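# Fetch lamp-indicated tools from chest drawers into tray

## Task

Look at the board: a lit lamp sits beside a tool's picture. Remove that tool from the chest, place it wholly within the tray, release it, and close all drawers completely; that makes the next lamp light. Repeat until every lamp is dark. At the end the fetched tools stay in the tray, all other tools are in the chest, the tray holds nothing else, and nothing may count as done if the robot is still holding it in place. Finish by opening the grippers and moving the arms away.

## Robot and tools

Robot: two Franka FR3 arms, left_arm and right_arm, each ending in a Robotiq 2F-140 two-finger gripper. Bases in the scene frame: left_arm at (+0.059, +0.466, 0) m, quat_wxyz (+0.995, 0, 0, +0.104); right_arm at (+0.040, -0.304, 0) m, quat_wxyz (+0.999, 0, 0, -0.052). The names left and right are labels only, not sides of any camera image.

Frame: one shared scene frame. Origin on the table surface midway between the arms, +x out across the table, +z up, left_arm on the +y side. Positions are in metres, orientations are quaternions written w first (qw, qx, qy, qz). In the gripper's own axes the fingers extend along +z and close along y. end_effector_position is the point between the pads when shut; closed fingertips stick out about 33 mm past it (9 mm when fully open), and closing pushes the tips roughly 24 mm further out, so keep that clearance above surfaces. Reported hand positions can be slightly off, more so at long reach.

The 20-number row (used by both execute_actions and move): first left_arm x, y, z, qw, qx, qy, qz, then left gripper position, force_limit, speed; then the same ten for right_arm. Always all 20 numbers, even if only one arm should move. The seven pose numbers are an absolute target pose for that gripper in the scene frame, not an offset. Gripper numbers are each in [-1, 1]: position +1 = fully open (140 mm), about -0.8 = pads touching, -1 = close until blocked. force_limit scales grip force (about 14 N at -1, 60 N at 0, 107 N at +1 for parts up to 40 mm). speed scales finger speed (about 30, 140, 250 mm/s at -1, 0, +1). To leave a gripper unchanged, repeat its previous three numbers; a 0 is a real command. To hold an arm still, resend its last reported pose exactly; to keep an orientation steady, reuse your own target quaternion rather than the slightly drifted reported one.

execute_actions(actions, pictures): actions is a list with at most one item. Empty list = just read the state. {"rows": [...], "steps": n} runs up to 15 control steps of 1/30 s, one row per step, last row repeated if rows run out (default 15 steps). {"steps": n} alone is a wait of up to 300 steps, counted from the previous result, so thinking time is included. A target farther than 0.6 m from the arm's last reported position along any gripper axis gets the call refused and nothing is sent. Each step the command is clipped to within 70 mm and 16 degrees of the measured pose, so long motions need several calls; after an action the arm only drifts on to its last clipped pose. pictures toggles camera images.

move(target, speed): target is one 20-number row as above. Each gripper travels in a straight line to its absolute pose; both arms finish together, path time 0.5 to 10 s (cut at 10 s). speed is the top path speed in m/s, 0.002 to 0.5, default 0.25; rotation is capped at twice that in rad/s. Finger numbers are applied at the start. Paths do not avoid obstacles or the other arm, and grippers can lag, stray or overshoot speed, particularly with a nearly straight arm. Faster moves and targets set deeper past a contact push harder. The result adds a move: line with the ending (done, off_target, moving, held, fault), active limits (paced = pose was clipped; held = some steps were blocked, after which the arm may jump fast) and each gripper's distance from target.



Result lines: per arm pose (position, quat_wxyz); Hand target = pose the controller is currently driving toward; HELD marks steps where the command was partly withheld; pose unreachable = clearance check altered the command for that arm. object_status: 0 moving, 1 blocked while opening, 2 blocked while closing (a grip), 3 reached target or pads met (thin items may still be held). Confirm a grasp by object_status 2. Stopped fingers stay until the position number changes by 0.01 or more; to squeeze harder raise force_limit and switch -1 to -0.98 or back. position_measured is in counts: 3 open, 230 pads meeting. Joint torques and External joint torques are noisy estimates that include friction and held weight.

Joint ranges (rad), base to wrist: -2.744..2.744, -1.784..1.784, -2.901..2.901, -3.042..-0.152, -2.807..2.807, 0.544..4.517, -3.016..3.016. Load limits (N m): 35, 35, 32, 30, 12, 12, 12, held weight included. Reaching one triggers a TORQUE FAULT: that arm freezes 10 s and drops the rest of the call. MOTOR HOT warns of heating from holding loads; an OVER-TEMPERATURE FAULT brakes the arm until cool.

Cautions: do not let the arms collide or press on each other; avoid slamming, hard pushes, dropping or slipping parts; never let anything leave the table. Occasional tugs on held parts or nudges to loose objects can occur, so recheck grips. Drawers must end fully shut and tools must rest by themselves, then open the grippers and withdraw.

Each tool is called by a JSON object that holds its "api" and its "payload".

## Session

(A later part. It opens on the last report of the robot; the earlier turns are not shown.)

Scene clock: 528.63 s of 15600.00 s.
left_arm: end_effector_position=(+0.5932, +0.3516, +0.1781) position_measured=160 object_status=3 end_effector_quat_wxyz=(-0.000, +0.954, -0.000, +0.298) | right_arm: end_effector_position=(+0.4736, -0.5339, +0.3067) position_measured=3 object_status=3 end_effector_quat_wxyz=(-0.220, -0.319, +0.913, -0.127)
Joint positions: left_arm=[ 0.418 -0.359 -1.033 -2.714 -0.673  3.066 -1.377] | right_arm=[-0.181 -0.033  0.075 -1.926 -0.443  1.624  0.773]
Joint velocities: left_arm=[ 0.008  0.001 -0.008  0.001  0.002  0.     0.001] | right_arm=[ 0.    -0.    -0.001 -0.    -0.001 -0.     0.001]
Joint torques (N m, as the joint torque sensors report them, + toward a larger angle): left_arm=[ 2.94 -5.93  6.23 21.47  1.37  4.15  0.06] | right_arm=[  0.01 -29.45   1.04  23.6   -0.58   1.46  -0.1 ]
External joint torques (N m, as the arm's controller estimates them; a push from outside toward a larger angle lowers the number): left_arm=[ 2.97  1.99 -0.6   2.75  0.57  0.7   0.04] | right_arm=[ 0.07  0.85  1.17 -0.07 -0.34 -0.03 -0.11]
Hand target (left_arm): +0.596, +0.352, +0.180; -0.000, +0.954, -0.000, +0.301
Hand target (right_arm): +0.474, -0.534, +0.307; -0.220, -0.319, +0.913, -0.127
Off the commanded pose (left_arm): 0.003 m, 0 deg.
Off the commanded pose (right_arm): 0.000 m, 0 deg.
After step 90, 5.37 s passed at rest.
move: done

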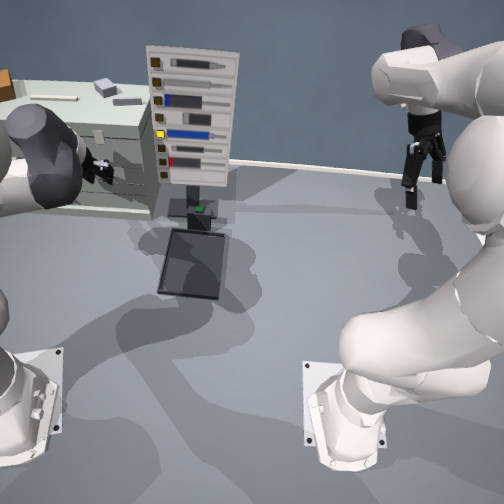

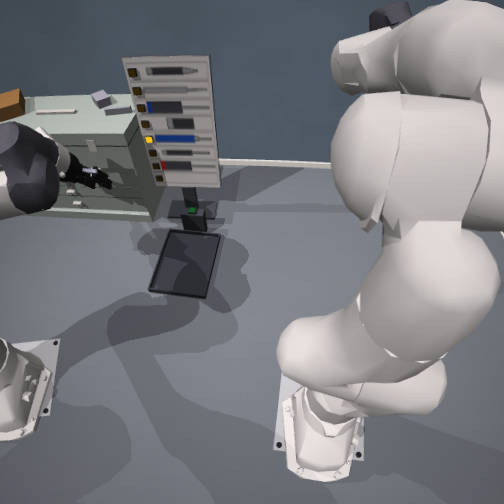

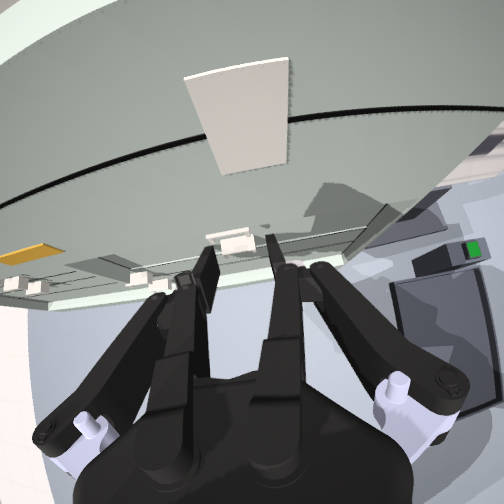

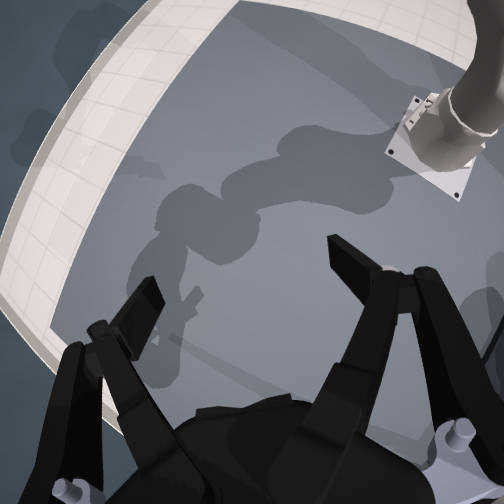

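{"api": "move", "payload": {"target": [0.592,0.353,0.179,0,0.954,0,0.301,-1,0,-0.5,0.4736,-0.5339,0.3067,-0.220,-0.319,0.913,-0.127,1,0,0], "speed": 0.02}}

{"api": "move", "payload": {"target": [0.50,0.352,0.179,0,0.954,0,0.301,-1,0,-0.5,0.4736,-0.5339,0.3067,-0.220,-0.319,0.913,-0.127,1,0,0], "speed": 0.05}}

Scene clock: 537.50 s of 15600.00 s.
left_arm: end_effector_position=(+0.5917, +0.3525, +0.1786) position_measured=193 object_status=2 end_effector_quat_wxyz=(-0.001, +0.954, -0.002, +0.299) | right_arm: end_effector_position=(+0.4736, -0.5339, +0.3067) position_measured=3 object_status=3 end_effector_quat_wxyz=(-0.220, -0.319, +0.913, -0.127)
Joint positions: left_arm=[ 0.4   -0.361 -1.016 -2.721 -0.676  3.07  -1.371] | right_arm=[-0.181 -0.033  0.075 -1.926 -0.443  1.624  0.773]
Joint velocities: left_arm=[-0.005  0.002  0.004 -0.002 -0.001  0.003  0.005] | right_arm=[-0.001 -0.001  0.001  0.     0.     0.001 -0.   ]
Joint torques (N m, as the joint torque sensors report them, + toward a larger angle): left_arm=[-1.27 -7.69  8.21 18.63  0.08  4.3   0.  ] | right_arm=[ -0.4  -29.67   0.73  23.67  -0.52   1.44  -0.09]
External joint torques (N m, as the arm's controller estimates them; a push from outside toward a larger angle lowers the number): left_arm=[-1.27  0.46  1.46  0.01 -0.71  0.86 -0.01] | right_arm=[-0.35  0.56  0.85  0.02 -0.28 -0.05 -0.1 ]
Hand target (left_arm): +0.592, +0.353, +0.179; +0.000, +0.954, -0.000, +0.301
Hand target (right_arm): +0.474, -0.534, +0.307; -0.220, -0.319, +0.913, -0.127
Off the commanded pose (left_arm): 0.001 m, 0 deg.
Off the commanded pose (right_arm): 0.000 m, 0 deg.
After step 90, 5.17 s passed at rest.
move: done

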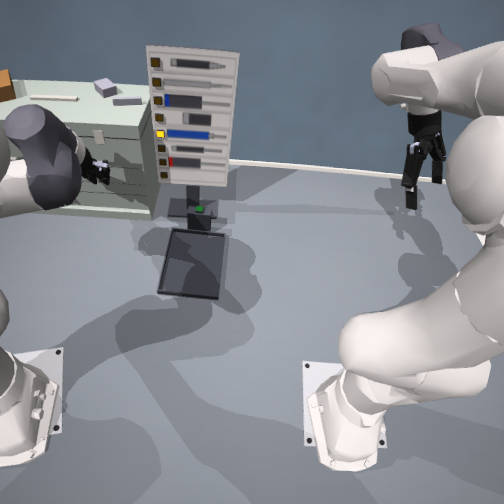

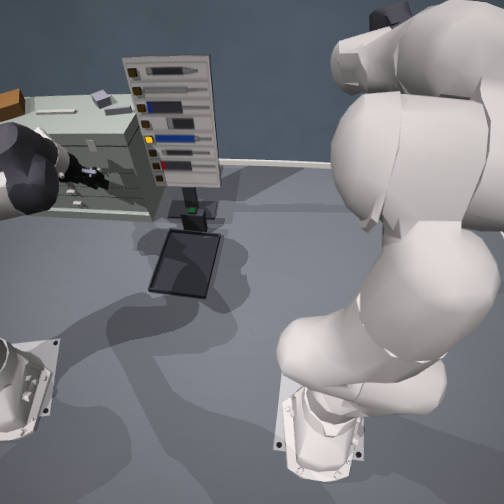

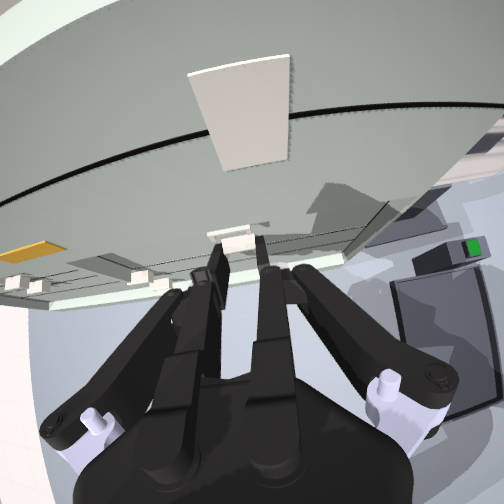

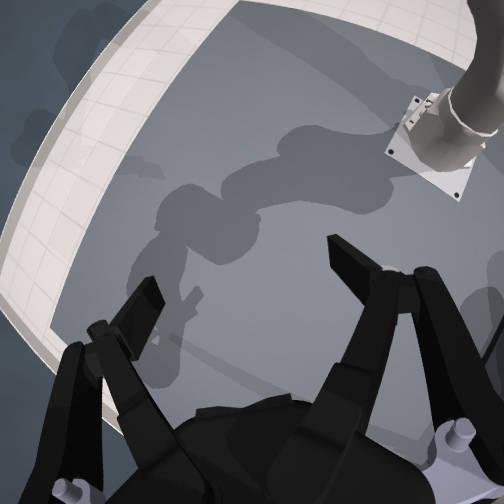

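Scene clock: 539.67 s of 15600.00 s.
left_arm: end_effector_position=(+0.5015, +0.3545, +0.1790) position_measured=193 object_status=2 end_effector_quat_wxyz=(+0.001, +0.953, -0.001, +0.302) | right_arm: end_effector_position=(+0.4736, -0.5339, +0.3067) position_measured=3 object_status=3 end_effector_quat_wxyz=(-0.220, -0.319, +0.913, -0.127)
Joint positions: left_arm=[ 0.026 -0.646 -0.824 -2.964 -0.859  2.976 -1.358] | right_arm=[-0.181 -0.033  0.075 -1.926 -0.443  1.624  0.773]
Joint velocities: left_arm=[ 0.001 -0.011  0.001  0.    -0.014 -0.015 -0.   ] | right_arm=[ 0.     0.001  0.001  0.002 -0.001 -0.     0.   ]
Joint torques (N m, as the joint torque sensors report them, + toward a larger angle): left_arm=[-4.04 -5.76  7.23 19.07  0.42  3.08 -0.26] | right_arm=[ -0.32 -29.78   0.87  23.76  -0.55   1.5   -0.04]
External joint torques (N m, as the arm's controller estimates them; a push from outside toward a larger angle lowers the number): left_arm=[-4.08 -1.67  0.01  1.33 -0.43 -0.37 -0.27] | right_arm=[-0.36  0.34  0.9   0.14 -0.32  0.   -0.05]
Hand target (left_arm): +0.501, +0.351, +0.179; +0.004, +0.953, +0.000, +0.302
Hand target (right_arm): +0.474, -0.534, +0.307; -0.220, -0.319, +0.913, -0.127
Off the commanded pose (left_arm): 0.003 m, 0 deg.
Off the commanded pose (right_arm): 0.000 m, 0 deg.
move: done

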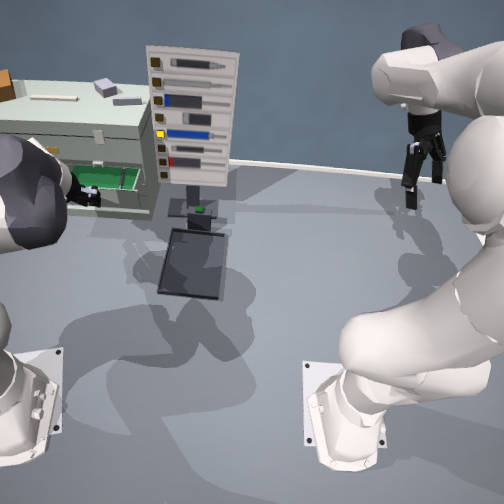

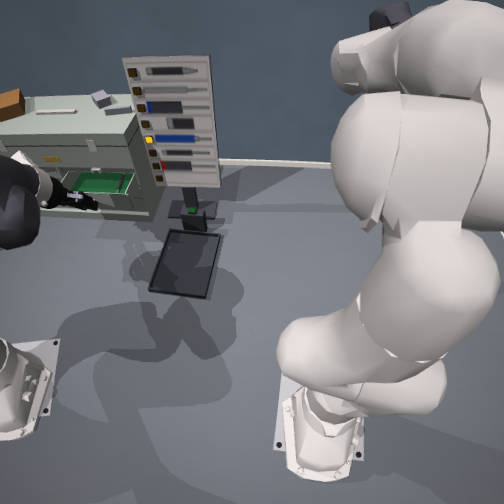

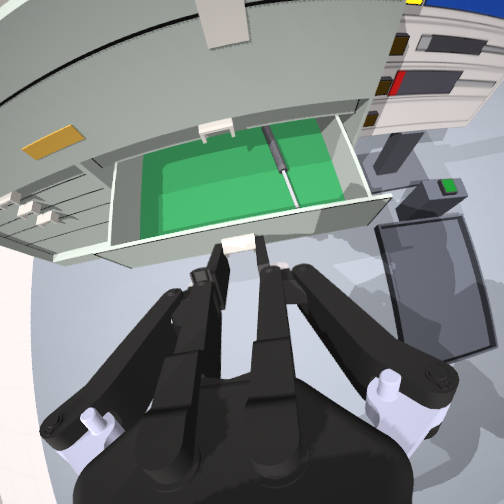

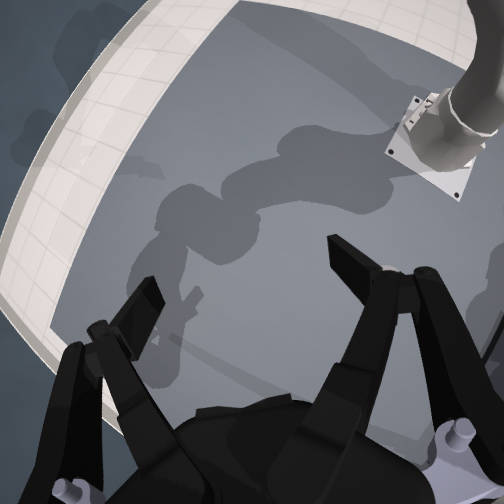

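{"api": "move", "payload": {"target": [0.596,0.353,0.179,0,0.954,0,0.301,-1,0,-0.5,0.4736,-0.5339,0.3067,-0.220,-0.319,0.913,-0.127,1,0,0], "speed": 0.05}}

{"api": "move", "payload": {"target": [0.592,0.353,0.179,0,0.954,0,0.301,-0.25,0,0,0.4736,-0.5339,0.3067,-0.220,-0.319,0.913,-0.127,1,0,0], "speed": 0.02}}

{"api": "move", "payload": {"target": [0.56,0.40,0.16,0,0.954,0,0.301,-0.25,0,0,0.4736,-0.5339,0.3067,-0.220,-0.319,0.913,-0.127,1,0,0], "speed": 0.0}}

Scene clock: 556.07 s of 15600.00 s.
left_arm: end_effector_position=(+0.5936, +0.3524, +0.1784) position_measured=193 object_status=2 end_effector_quat_wxyz=(-0.004, +0.954, -0.005, +0.300) | right_arm: end_effector_position=(+0.4736, -0.5339, +0.3067) position_measured=3 object_status=3 end_effector_quat_wxyz=(-0.220, -0.319, +0.913, -0.127)
Joint positions: left_arm=[ 0.433 -0.366 -1.051 -2.713 -0.687  3.066 -1.36 ] | right_arm=[-0.181 -0.033  0.075 -1.926 -0.443  1.624  0.773]
Joint velocities: left_arm=[ 0.023 -0.006 -0.025  0.003  0.001 -0.001 -0.008] | right_arm=[ 0.    -0.001  0.    -0.     0.    -0.001 -0.002]
Joint torques (N m, as the joint torque sensors report them, + toward a larger angle): left_arm=[ 3.27 -4.97  7.81 21.15  1.31  3.84 -0.03] | right_arm=[  0.   -29.32   1.17  23.79  -0.52   1.45  -0.11]
External joint torques (N m, as the arm's controller estimates them; a push from outside toward a larger angle lowers the number): left_arm=[ 3.21  2.36  0.66  2.58  0.53  0.4  -0.04] | right_arm=[ 0.01  1.02  1.25  0.1  -0.29 -0.04 -0.12]
Hand target (left_arm): +0.595, +0.354, +0.179; -0.004, +0.954, -0.001, +0.300
Hand target (right_arm): +0.474, -0.534, +0.307; -0.220, -0.319, +0.913, -0.127
Off the commanded pose (left_arm): 0.003 m, 1 deg.
Off the commanded pose (right_arm): 0.000 m, 0 deg.
After step 90, 11.20 s passed at rest.
move: done

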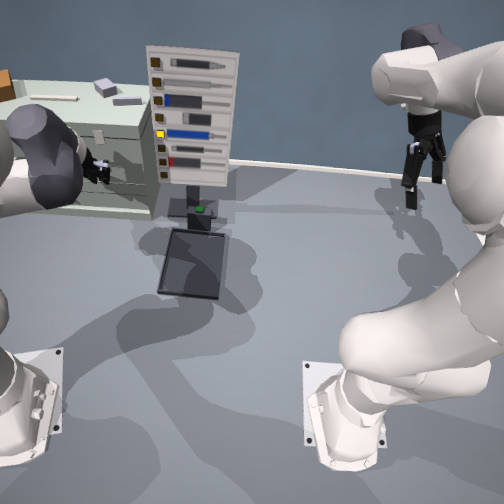

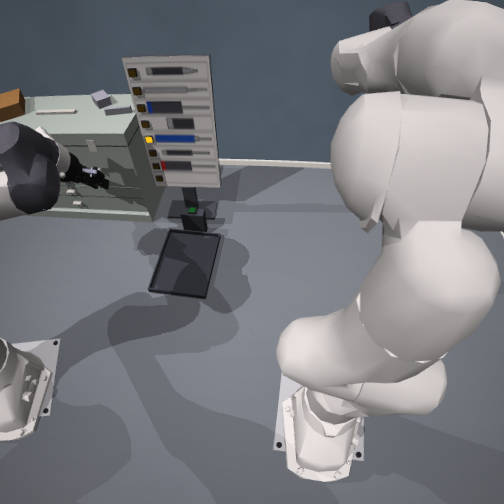

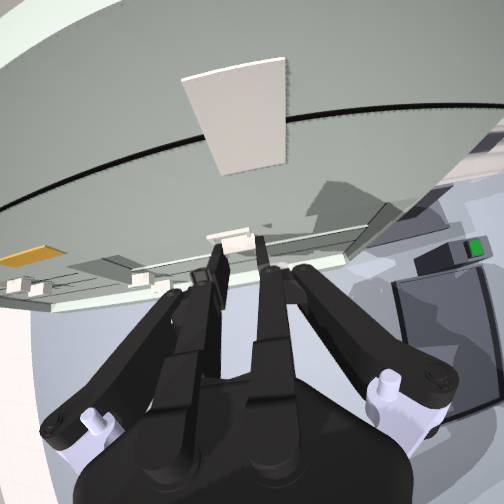

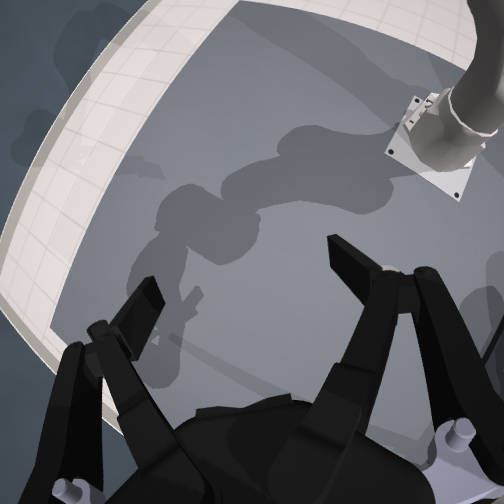

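Scene clock: 556.77 s of 15600.00 s.
left_arm: end_effector_position=(+0.5918, +0.3529, +0.1786) position_measured=160 object_status=3 end_effector_quat_wxyz=(+0.000, +0.954, +0.001, +0.299) | right_arm: end_effector_position=(+0.4736, -0.5339, +0.3067) position_measured=3 object_status=3 end_effector_quat_wxyz=(-0.220, -0.319, +0.913, -0.127)
Joint positions: left_arm=[ 0.409 -0.364 -1.027 -2.718 -0.696  3.067 -1.36 ] | right_arm=[-0.181 -0.033  0.075 -1.926 -0.443  1.624  0.773]
Joint velocities: left_arm=[-0.009  0.003  0.01  -0.001  0.     0.003  0.001] | right_arm=[ 0.     0.001  0.     0.001 -0.001 -0.    -0.   ]
Joint torques (N m, as the joint torque sensors report them, + toward a larger angle): left_arm=[-2.77 -7.36  8.22 18.79  0.44  4.12  0.21] | right_arm=[  0.02 -30.14   1.04  23.85  -0.55   1.48  -0.17]
External joint torques (N m, as the arm's controller estimates them; a push from outside toward a larger angle lowers the number): left_arm=[-2.72  0.55  1.42  0.11 -0.4   0.69  0.19] | right_arm=[ 0.04 -0.01  1.13  0.23 -0.31 -0.02 -0.18]
Hand target (left_arm): +0.592, +0.353, +0.179; +0.000, +0.954, -0.000, +0.301
Hand target (right_arm): +0.474, -0.534, +0.307; -0.220, -0.319, +0.913, -0.127
Off the commanded pose (left_arm): 0.000 m, 0 deg.
Off the commanded pose (right_arm): 0.000 m, 0 deg.
move: done

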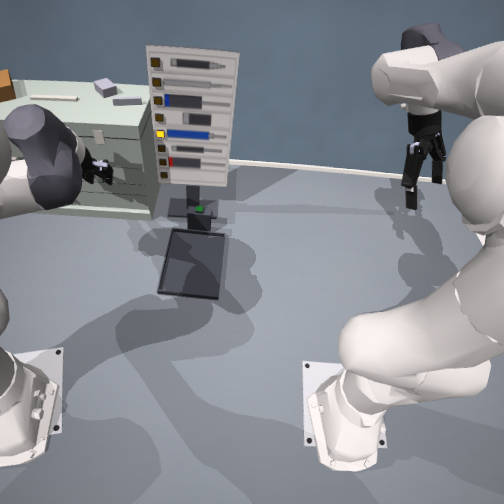

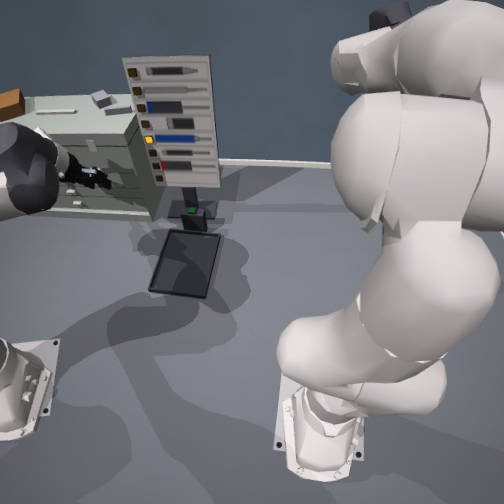

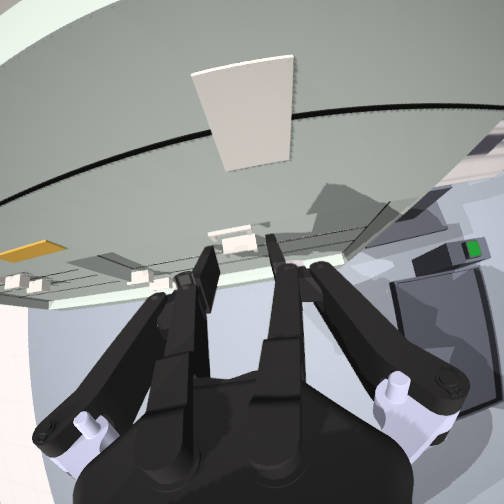

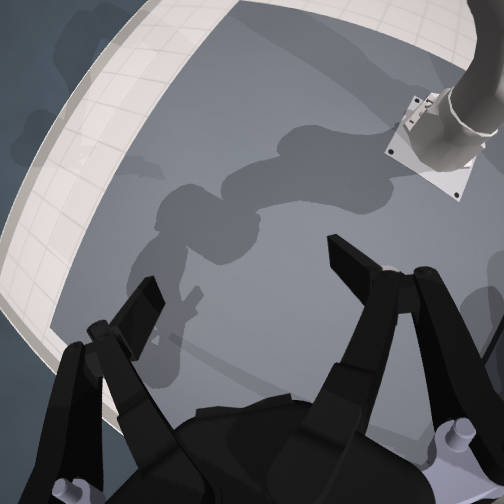

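speed must be a number from 0.002 to 0.5 (m/s); nothing of the call was run and nothing moved

{"api": "move", "payload": {"target": [0.56,0.353,0.179,0,0.954,0,0.301,-0.25,0,0,0.4736,-0.5339,0.3067,-0.220,-0.319,0.913,-0.127,1,0,0], "speed": 0.06}}

{"api": "move", "payload": {"target": [0.565,0.45,0.135,0,0.954,0,0.301,-0.25,0,0,0.4736,-0.5339,0.3067,-0.220,-0.319,0.913,-0.127,1,0,0], "speed": 0.08}}

{"api": "zoom_image", "payload": {"camera": "cam_left_wrist", "region": [100, 130, 380, 320]}}

Scene clock: 572.73 s of 15600.00 s.
left_arm: end_effector_position=(+0.5616, +0.3525, +0.1802) position_measured=160 object_status=3 end_effector_quat_wxyz=(+0.002, +0.953, +0.002, +0.303) | right_arm: end_effector_position=(+0.4736, -0.5339, +0.3067) position_measured=3 object_status=3 end_effector_quat_wxyz=(-0.220, -0.319, +0.913, -0.127)
Joint positions: left_arm=[ 0.241 -0.442 -0.915 -2.803 -0.763  3.057 -1.347] | right_arm=[-0.181 -0.033  0.075 -1.926 -0.443  1.624  0.773]
Joint velocities: left_arm=[-0.016 -0.001  0.02  -0.007 -0.001  0.     0.001] | right_arm=[-0.001 -0.001 -0.     0.001  0.     0.001 -0.   ]
Joint torques (N m, as the joint torque sensors report them, + toward a larger angle): left_arm=[-1.11 -8.71  9.81 17.63  0.73  3.    0.26] | right_arm=[ -0.01 -29.52   0.99  23.82  -0.53   1.47  -0.12]
External joint torques (N m, as the arm's controller estimates them; a push from outside toward a larger angle lowers the number): left_arm=[-1.14 -0.84  2.92 -0.76 -0.13 -0.45  0.24] | right_arm=[ 0.13  0.84  1.2   0.1  -0.28 -0.02 -0.13]
Hand target (left_arm): +0.560, +0.353, +0.179; +0.001, +0.954, +0.000, +0.301
Hand target (right_arm): +0.474, -0.534, +0.307; -0.220, -0.319, +0.913, -0.127
Off the commanded pose (left_arm): 0.002 m, 0 deg.
Off the commanded pose (right_arm): 0.000 m, 0 deg.
After step 90, 12.10 s passed at rest.
move: done

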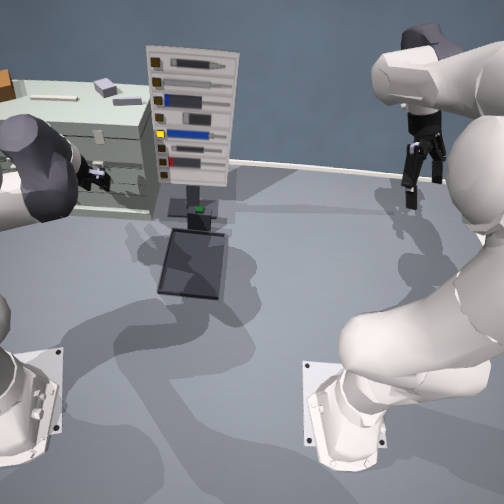

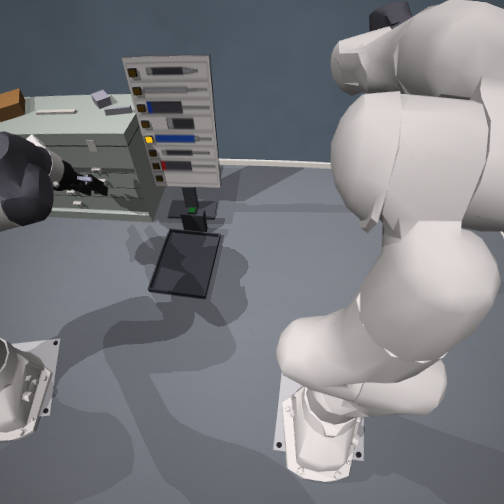

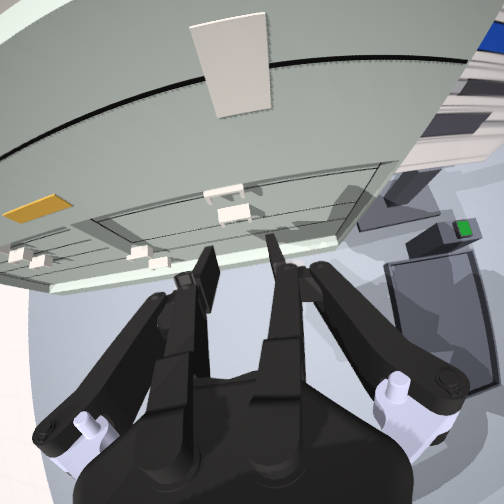

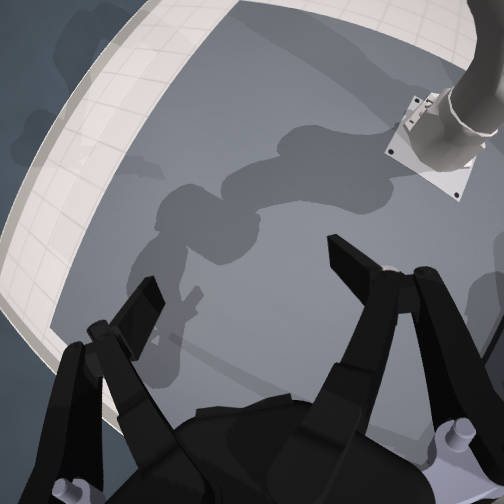

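Scene clock: 574.83 s of 15600.00 s.
left_arm: end_effector_position=(+0.5631, +0.4470, +0.1334) position_measured=160 object_status=3 end_effector_quat_wxyz=(+0.002, +0.955, +0.005, +0.295) | right_arm: end_effector_position=(+0.4736, -0.5339, +0.3067) position_measured=3 object_status=3 end_effector_quat_wxyz=(-0.220, -0.319, +0.913, -0.127)
Joint positions: left_arm=[-0.275 -0.193 -0.153 -2.871 -0.662  3.3   -1.122] | right_arm=[-0.181 -0.033  0.075 -1.926 -0.443  1.624  0.773]
Joint velocities: left_arm=[-0.224  0.005  0.251 -0.018  0.067  0.042  0.   ] | right_arm=[-0.001  0.002  0.001  0.     0.001 -0.     0.   ]
Joint torques (N m, as the joint torque sensors report them, + toward a larger angle): left_arm=[ -1.89 -18.43   2.61  15.57   1.64   3.81   0.18] | right_arm=[ -0.31 -29.62   0.82  23.74  -0.5    1.44  -0.13]
External joint torques (N m, as the arm's controller estimates them; a push from outside toward a larger angle lowers the number): left_arm=[-1.94 -0.09  2.58 -1.66  0.61  0.48  0.17] | right_arm=[-0.31  0.42  0.9   0.21 -0.28 -0.04 -0.14]
Hand target (left_arm): +0.563, +0.447, +0.134; +0.000, +0.955, -0.000, +0.297
Hand target (right_arm): +0.474, -0.534, +0.307; -0.220, -0.319, +0.913, -0.127
Off the commanded pose (left_arm): 0.004 m, 1 deg.
Off the commanded pose (right_arm): 0.000 m, 0 deg.
move: off_target (left_arm)

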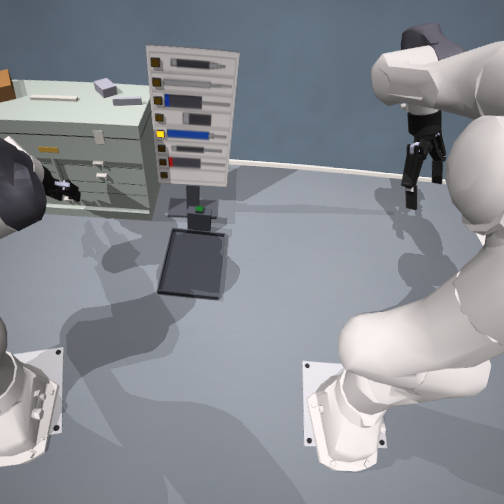

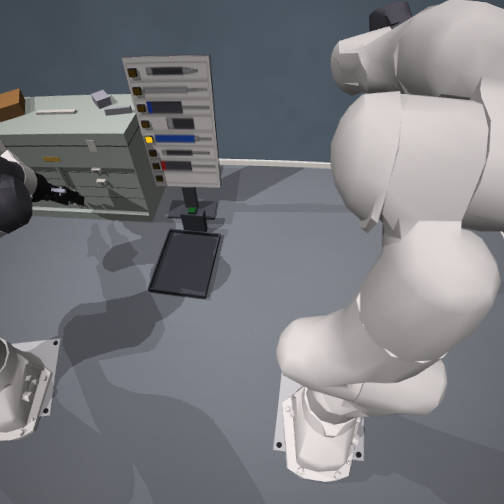

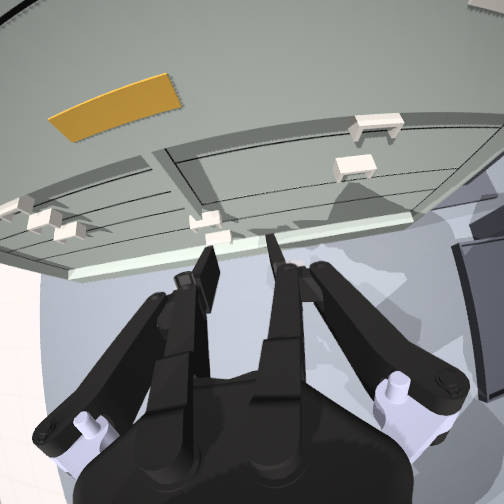

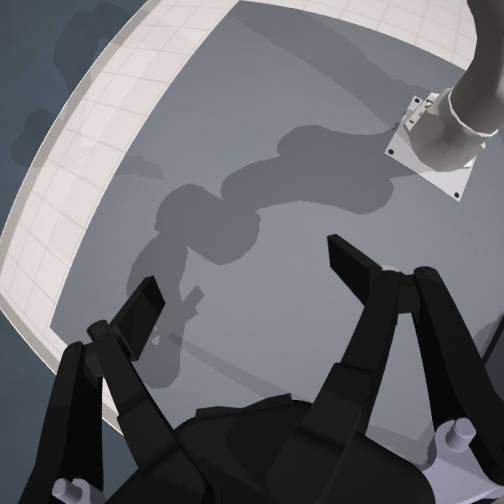

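Region (100, 130, 380, 320) of cam_left_wrist's 504x504 image, scaled by 1.800, with more detail than that image has; it fills the top 342 rows of this view, and the rest is white.

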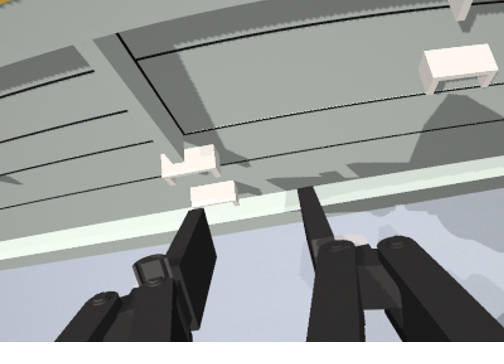

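{"api": "move", "payload": {"target": [0.578,0.472,0.138,0,0.954,0,0.301,-0.25,0,0,0.4736,-0.5339,0.3067,-0.220,-0.319,0.913,-0.127,1,0,0], "speed": 0.04}}

{"api": "move", "payload": {"target": [0.593,0.472,0.138,0,0.954,0,0.301,-0.25,0,0,0.4736,-0.5339,0.3067,-0.220,-0.319,0.913,-0.127,1,0,0], "speed": 0.02}}

{"api": "zoom_image", "payload": {"camera": "cam_left_wrist", "region": [150, 170, 350, 320]}}

Scene clock: 599.43 s of 15600.00 s.
left_arm: end_effector_position=(+0.5774, +0.4725, +0.1379) position_measured=160 object_status=3 end_effector_quat_wxyz=(+0.000, +0.954, +0.005, +0.300) | right_arm: end_effector_position=(+0.4736, -0.5339, +0.3067) position_measured=3 object_status=3 end_effector_quat_wxyz=(-0.220, -0.319, +0.913, -0.127)
Joint positions: left_arm=[-0.405 -0.176  0.073 -2.845 -0.568  3.3   -1.114] | right_arm=[-0.181 -0.033  0.075 -1.926 -0.443  1.624  0.773]
Joint velocities: left_arm=[-0.13  -0.001  0.148 -0.     0.055  0.001 -0.   ] | right_arm=[ 0.001 -0.002 -0.001  0.    -0.001  0.     0.002]
Joint torques (N m, as the joint torque sensors report them, + toward a larger angle): left_arm=[ -1.1  -19.19   1.19  18.49   1.66   3.44   0.15] | right_arm=[  0.17 -29.58   0.86  23.68  -0.52   1.51  -0.09]
External joint torques (N m, as the arm's controller estimates them; a push from outside toward a larger angle lowers the number): left_arm=[-1.1  -0.21  1.97  0.99  0.61  0.1   0.13] | right_arm=[ 0.16  0.87  0.92 -0.07 -0.29  0.01 -0.09]
Hand target (left_arm): +0.578, +0.471, +0.138; +0.000, +0.954, +0.000, +0.300
Hand target (right_arm): +0.474, -0.534, +0.307; -0.220, -0.319, +0.913, -0.127
Off the commanded pose (left_arm): 0.001 m, 1 deg.
Off the commanded pose (right_arm): 0.000 m, 0 deg.
After step 90, 20.60 s passed at rest.
move: done

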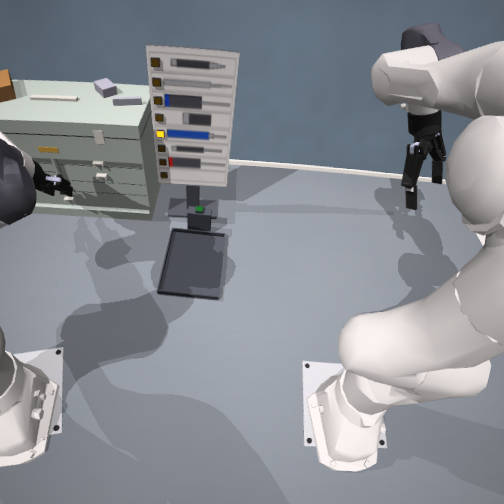

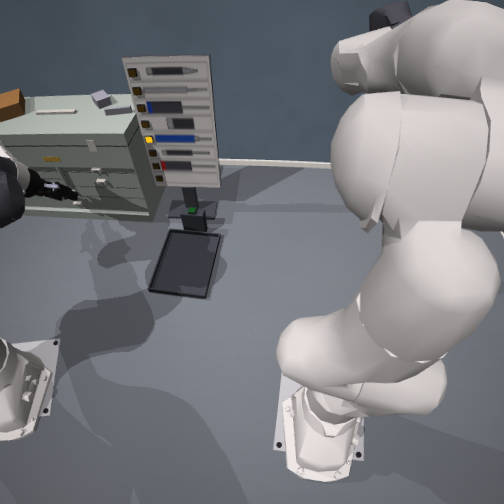

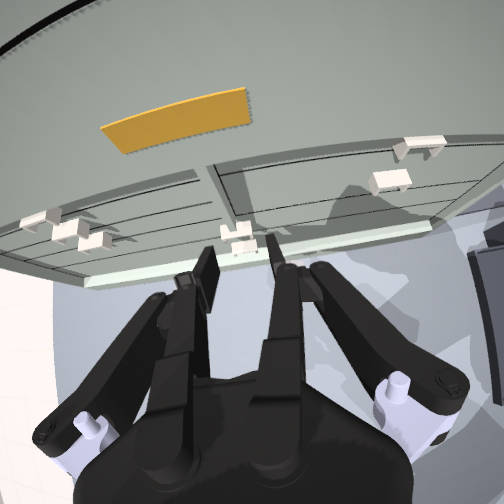

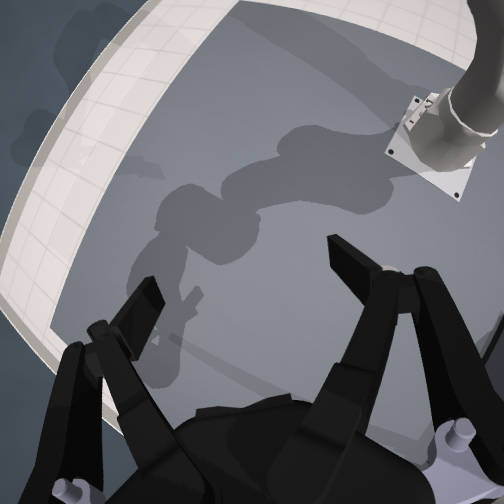

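Scene clock: 600.43 s of 15600.00 s.
left_arm: end_effector_position=(+0.5926, +0.4734, +0.1385) position_measured=160 object_status=3 end_effector_quat_wxyz=(-0.001, +0.953, +0.002, +0.302) | right_arm: end_effector_position=(+0.4736, -0.5339, +0.3067) position_measured=3 object_status=3 end_effector_quat_wxyz=(-0.220, -0.319, +0.913, -0.127)
Joint positions: left_arm=[-0.437 -0.136  0.115 -2.801 -0.551  3.299 -1.114] | right_arm=[-0.181 -0.033  0.075 -1.926 -0.443  1.624  0.773]
Joint velocities: left_arm=[-0.024  0.002  0.028  0.004  0.006 -0.001 -0.001] | right_arm=[ 0.     0.    -0.     0.    -0.001  0.    -0.002]
Joint torques (N m, as the joint torque sensors report them, + toward a larger angle): left_arm=[ -1.45 -20.09   1.67  19.15   1.65   3.06   0.03] | right_arm=[ -0.36 -29.41   1.28  23.51  -0.53   1.48  -0.11]
External joint torques (N m, as the arm's controller estimates them; a push from outside toward a larger angle lowers the number): left_arm=[-1.49  0.13  2.32  1.54  0.6  -0.27  0.01] | right_arm=[-0.3   0.64  1.43 -0.02 -0.3   0.   -0.12]
Hand target (left_arm): +0.593, +0.472, +0.138; -0.000, +0.954, +0.000, +0.301
Hand target (right_arm): +0.474, -0.534, +0.307; -0.220, -0.319, +0.913, -0.127
Off the commanded pose (left_arm): 0.002 m, 0 deg.
Off the commanded pose (right_arm): 0.000 m, 0 deg.
move: done

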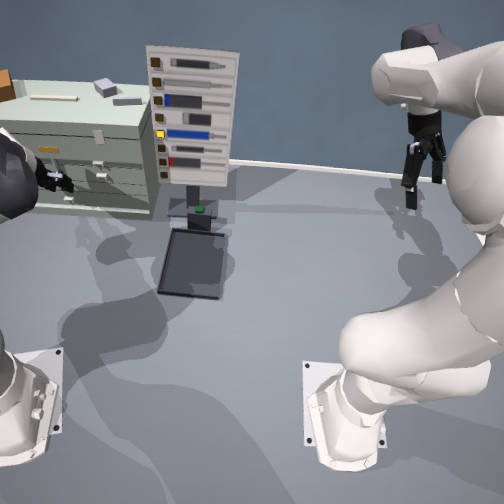

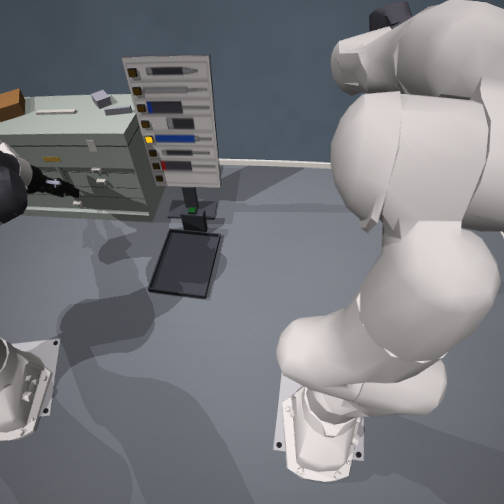

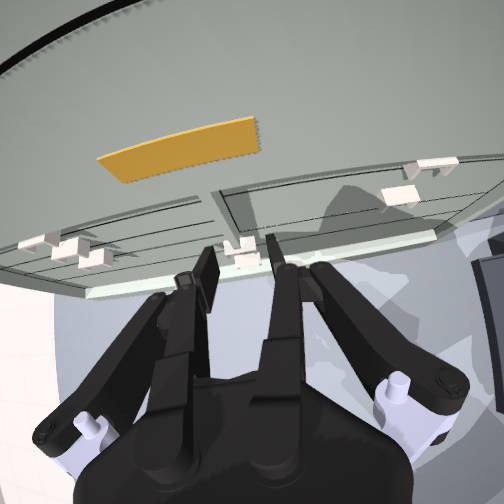

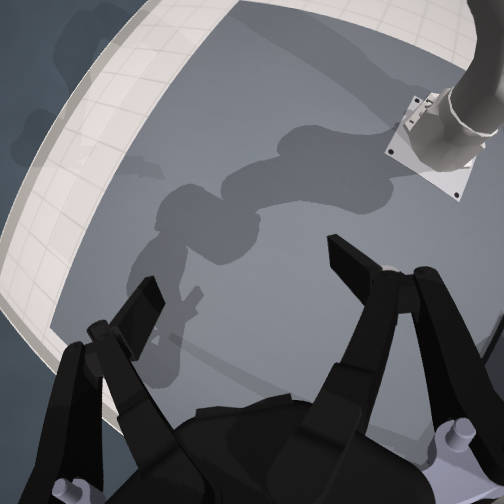

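Region (150, 170, 350, 320) of cam_left_wrist's 504x504 image, scaled by 2.520, with more detail than that image has; it fills the top 378 rows of this view, and the rest is white.

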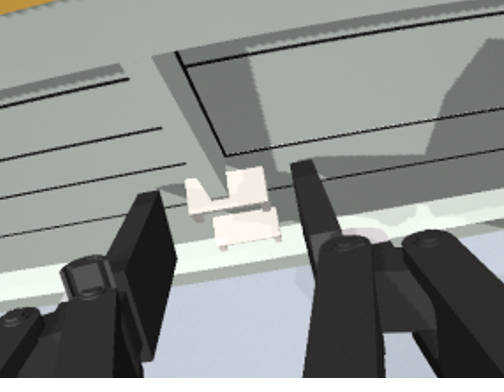

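{"api": "move", "payload": {"target": [0.595,0.472,0.124,0,0.954,0,0.301,-0.25,0,0,0.4736,-0.5339,0.3067,-0.220,-0.319,0.913,-0.127,1,0,0], "speed": 0.02}}

{"api": "move", "payload": {"target": [0.594,0.472,0.124,0,0.954,0,0.301,-1,0,-0.5,0.4736,-0.5339,0.3067,-0.220,-0.319,0.913,-0.127,1,0,0], "speed": 0.02}}

{"api": "zoom_image", "payload": {"camera": "cam_left_wrist", "region": [150, 170, 350, 320]}}

Scene clock: 609.23 s of 15600.00 s.
left_arm: end_effector_position=(+0.5935, +0.4728, +0.1232) position_measured=160 object_status=3 end_effector_quat_wxyz=(-0.005, +0.955, -0.006, +0.296) | right_arm: end_effector_position=(+0.4736, -0.5339, +0.3067) position_measured=3 object_status=3 end_effector_quat_wxyz=(-0.220, -0.319, +0.913, -0.127)
Joint positions: left_arm=[-0.602 -0.09   0.292 -2.799 -0.478  3.332 -1.158] | right_arm=[-0.181 -0.033  0.075 -1.926 -0.443  1.624  0.773]
Joint velocities: left_arm=[-0.133  0.     0.159  0.     0.094  0.025 -0.071] | right_arm=[-0.     0.001  0.001 -0.    -0.001  0.001 -0.002]
Joint torques (N m, as the joint torque sensors report them, + toward a larger angle): left_arm=[ -1.83 -20.15   2.09  16.77   1.61   3.7   -0.11] | right_arm=[ -0.4  -29.72   0.64  23.74  -0.5    1.49  -0.13]
External joint torques (N m, as the arm's controller estimates them; a push from outside toward a larger angle lowers the number): left_arm=[-1.81 -0.14  2.98 -0.1   0.69  0.35 -0.13] | right_arm=[-0.46  0.49  0.65  0.1  -0.28 -0.01 -0.13]
Hand target (left_arm): +0.595, +0.472, +0.124; -0.003, +0.955, +0.001, +0.298
Hand target (right_arm): +0.474, -0.534, +0.307; -0.220, -0.319, +0.913, -0.127
Off the commanded pose (left_arm): 0.002 m, 1 deg.
Off the commanded pose (right_arm): 0.000 m, 0 deg.
After step 90, 4.83 s passed at rest.
move: done

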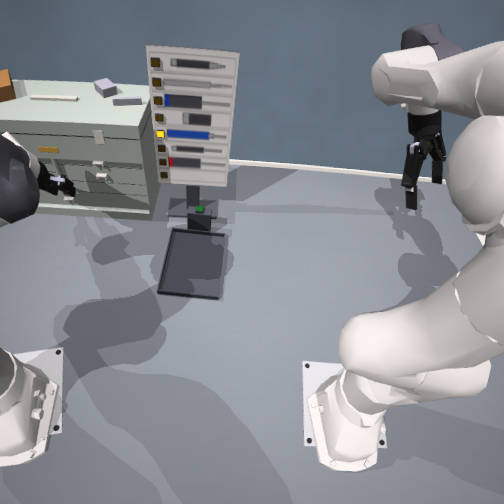

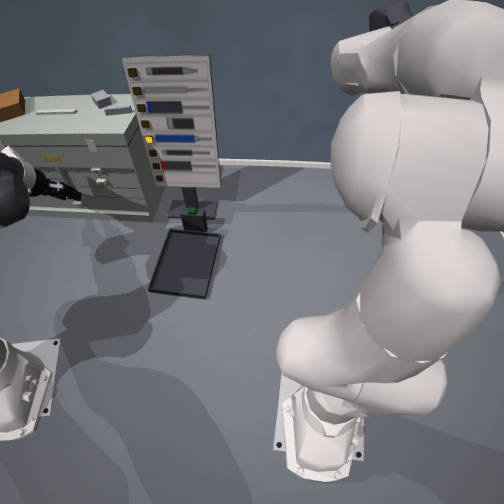

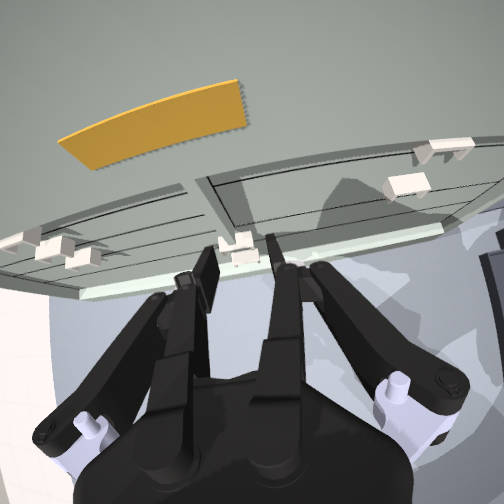

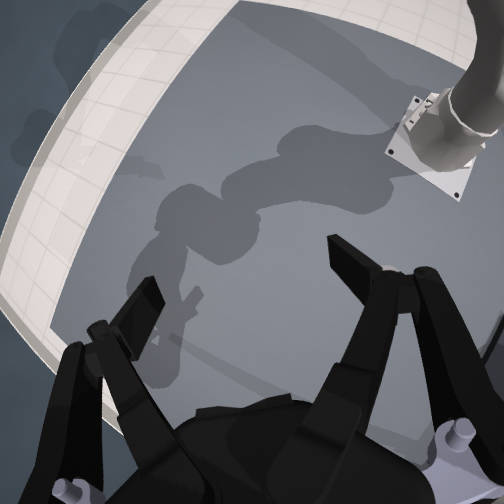

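Scene clock: 609.93 s of 15600.00 s.
left_arm: end_effector_position=(+0.5936, +0.4745, +0.1232) position_measured=193 object_status=2 end_effector_quat_wxyz=(-0.004, +0.955, -0.003, +0.298) | right_arm: end_effector_position=(+0.4736, -0.5339, +0.3067) position_measured=3 object_status=3 end_effector_quat_wxyz=(-0.220, -0.319, +0.913, -0.127)
Joint positions: left_arm=[-0.664 -0.092  0.367 -2.805 -0.437  3.342 -1.189] | right_arm=[-0.181 -0.033  0.075 -1.926 -0.443  1.624  0.773]
Joint velocities: left_arm=[-0.083 -0.004  0.099 -0.007  0.056  0.012 -0.046] | right_arm=[0.    0.001 0.    0.    0.001 0.    0.001]
Joint torques (N m, as the joint torque sensors report them, + toward a larger angle): left_arm=[ -3.23 -22.02   0.41  16.08   1.74   3.73  -0.14] | right_arm=[ -0.26 -29.4    1.03  23.54  -0.53   1.47  -0.11]
External joint torques (N m, as the arm's controller estimates them; a push from outside toward a larger angle lowers the number): left_arm=[-3.25 -2.65  1.39 -0.96  0.84  0.33 -0.15] | right_arm=[-0.36  0.67  1.   -0.02 -0.32 -0.02 -0.12]
Hand target (left_arm): +0.594, +0.472, +0.124; -0.001, +0.954, +0.000, +0.299
Hand target (right_arm): +0.474, -0.534, +0.307; -0.220, -0.319, +0.913, -0.127
Off the commanded pose (left_arm): 0.003 m, 1 deg.
Off the commanded pose (right_arm): 0.000 m, 0 deg.
move: done

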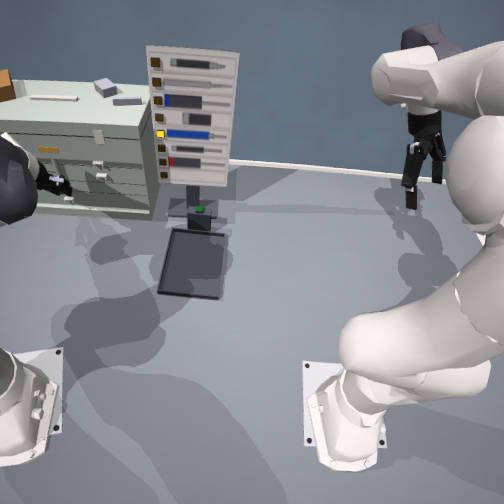

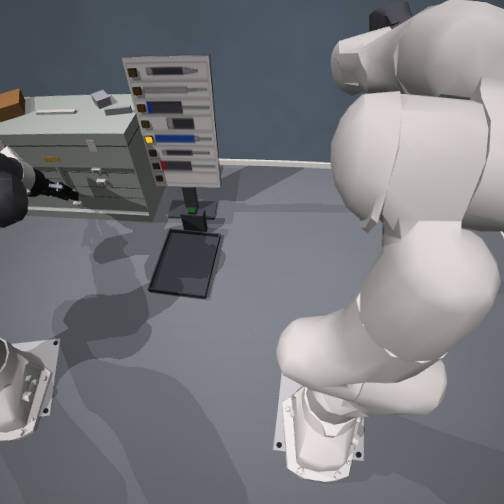

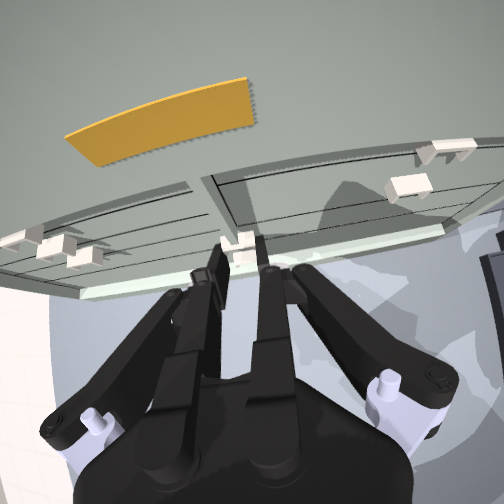

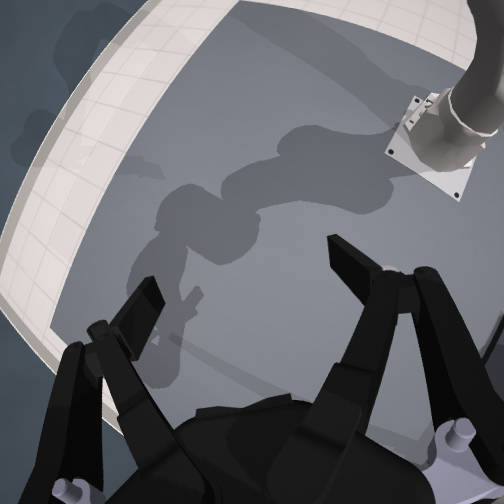

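Region (150, 170, 350, 320) of cam_left_wrist's 504x504 image, scaled by 2.520, with more detail than that image has; it fills the top 378 rows of this view, and the rest is white.

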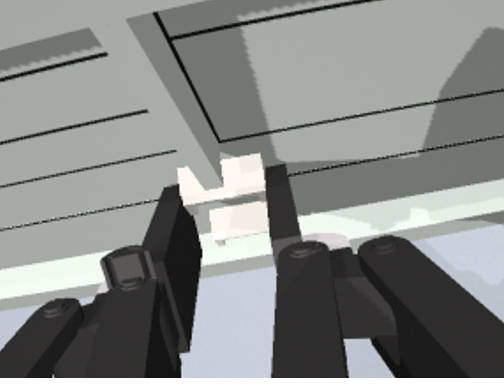

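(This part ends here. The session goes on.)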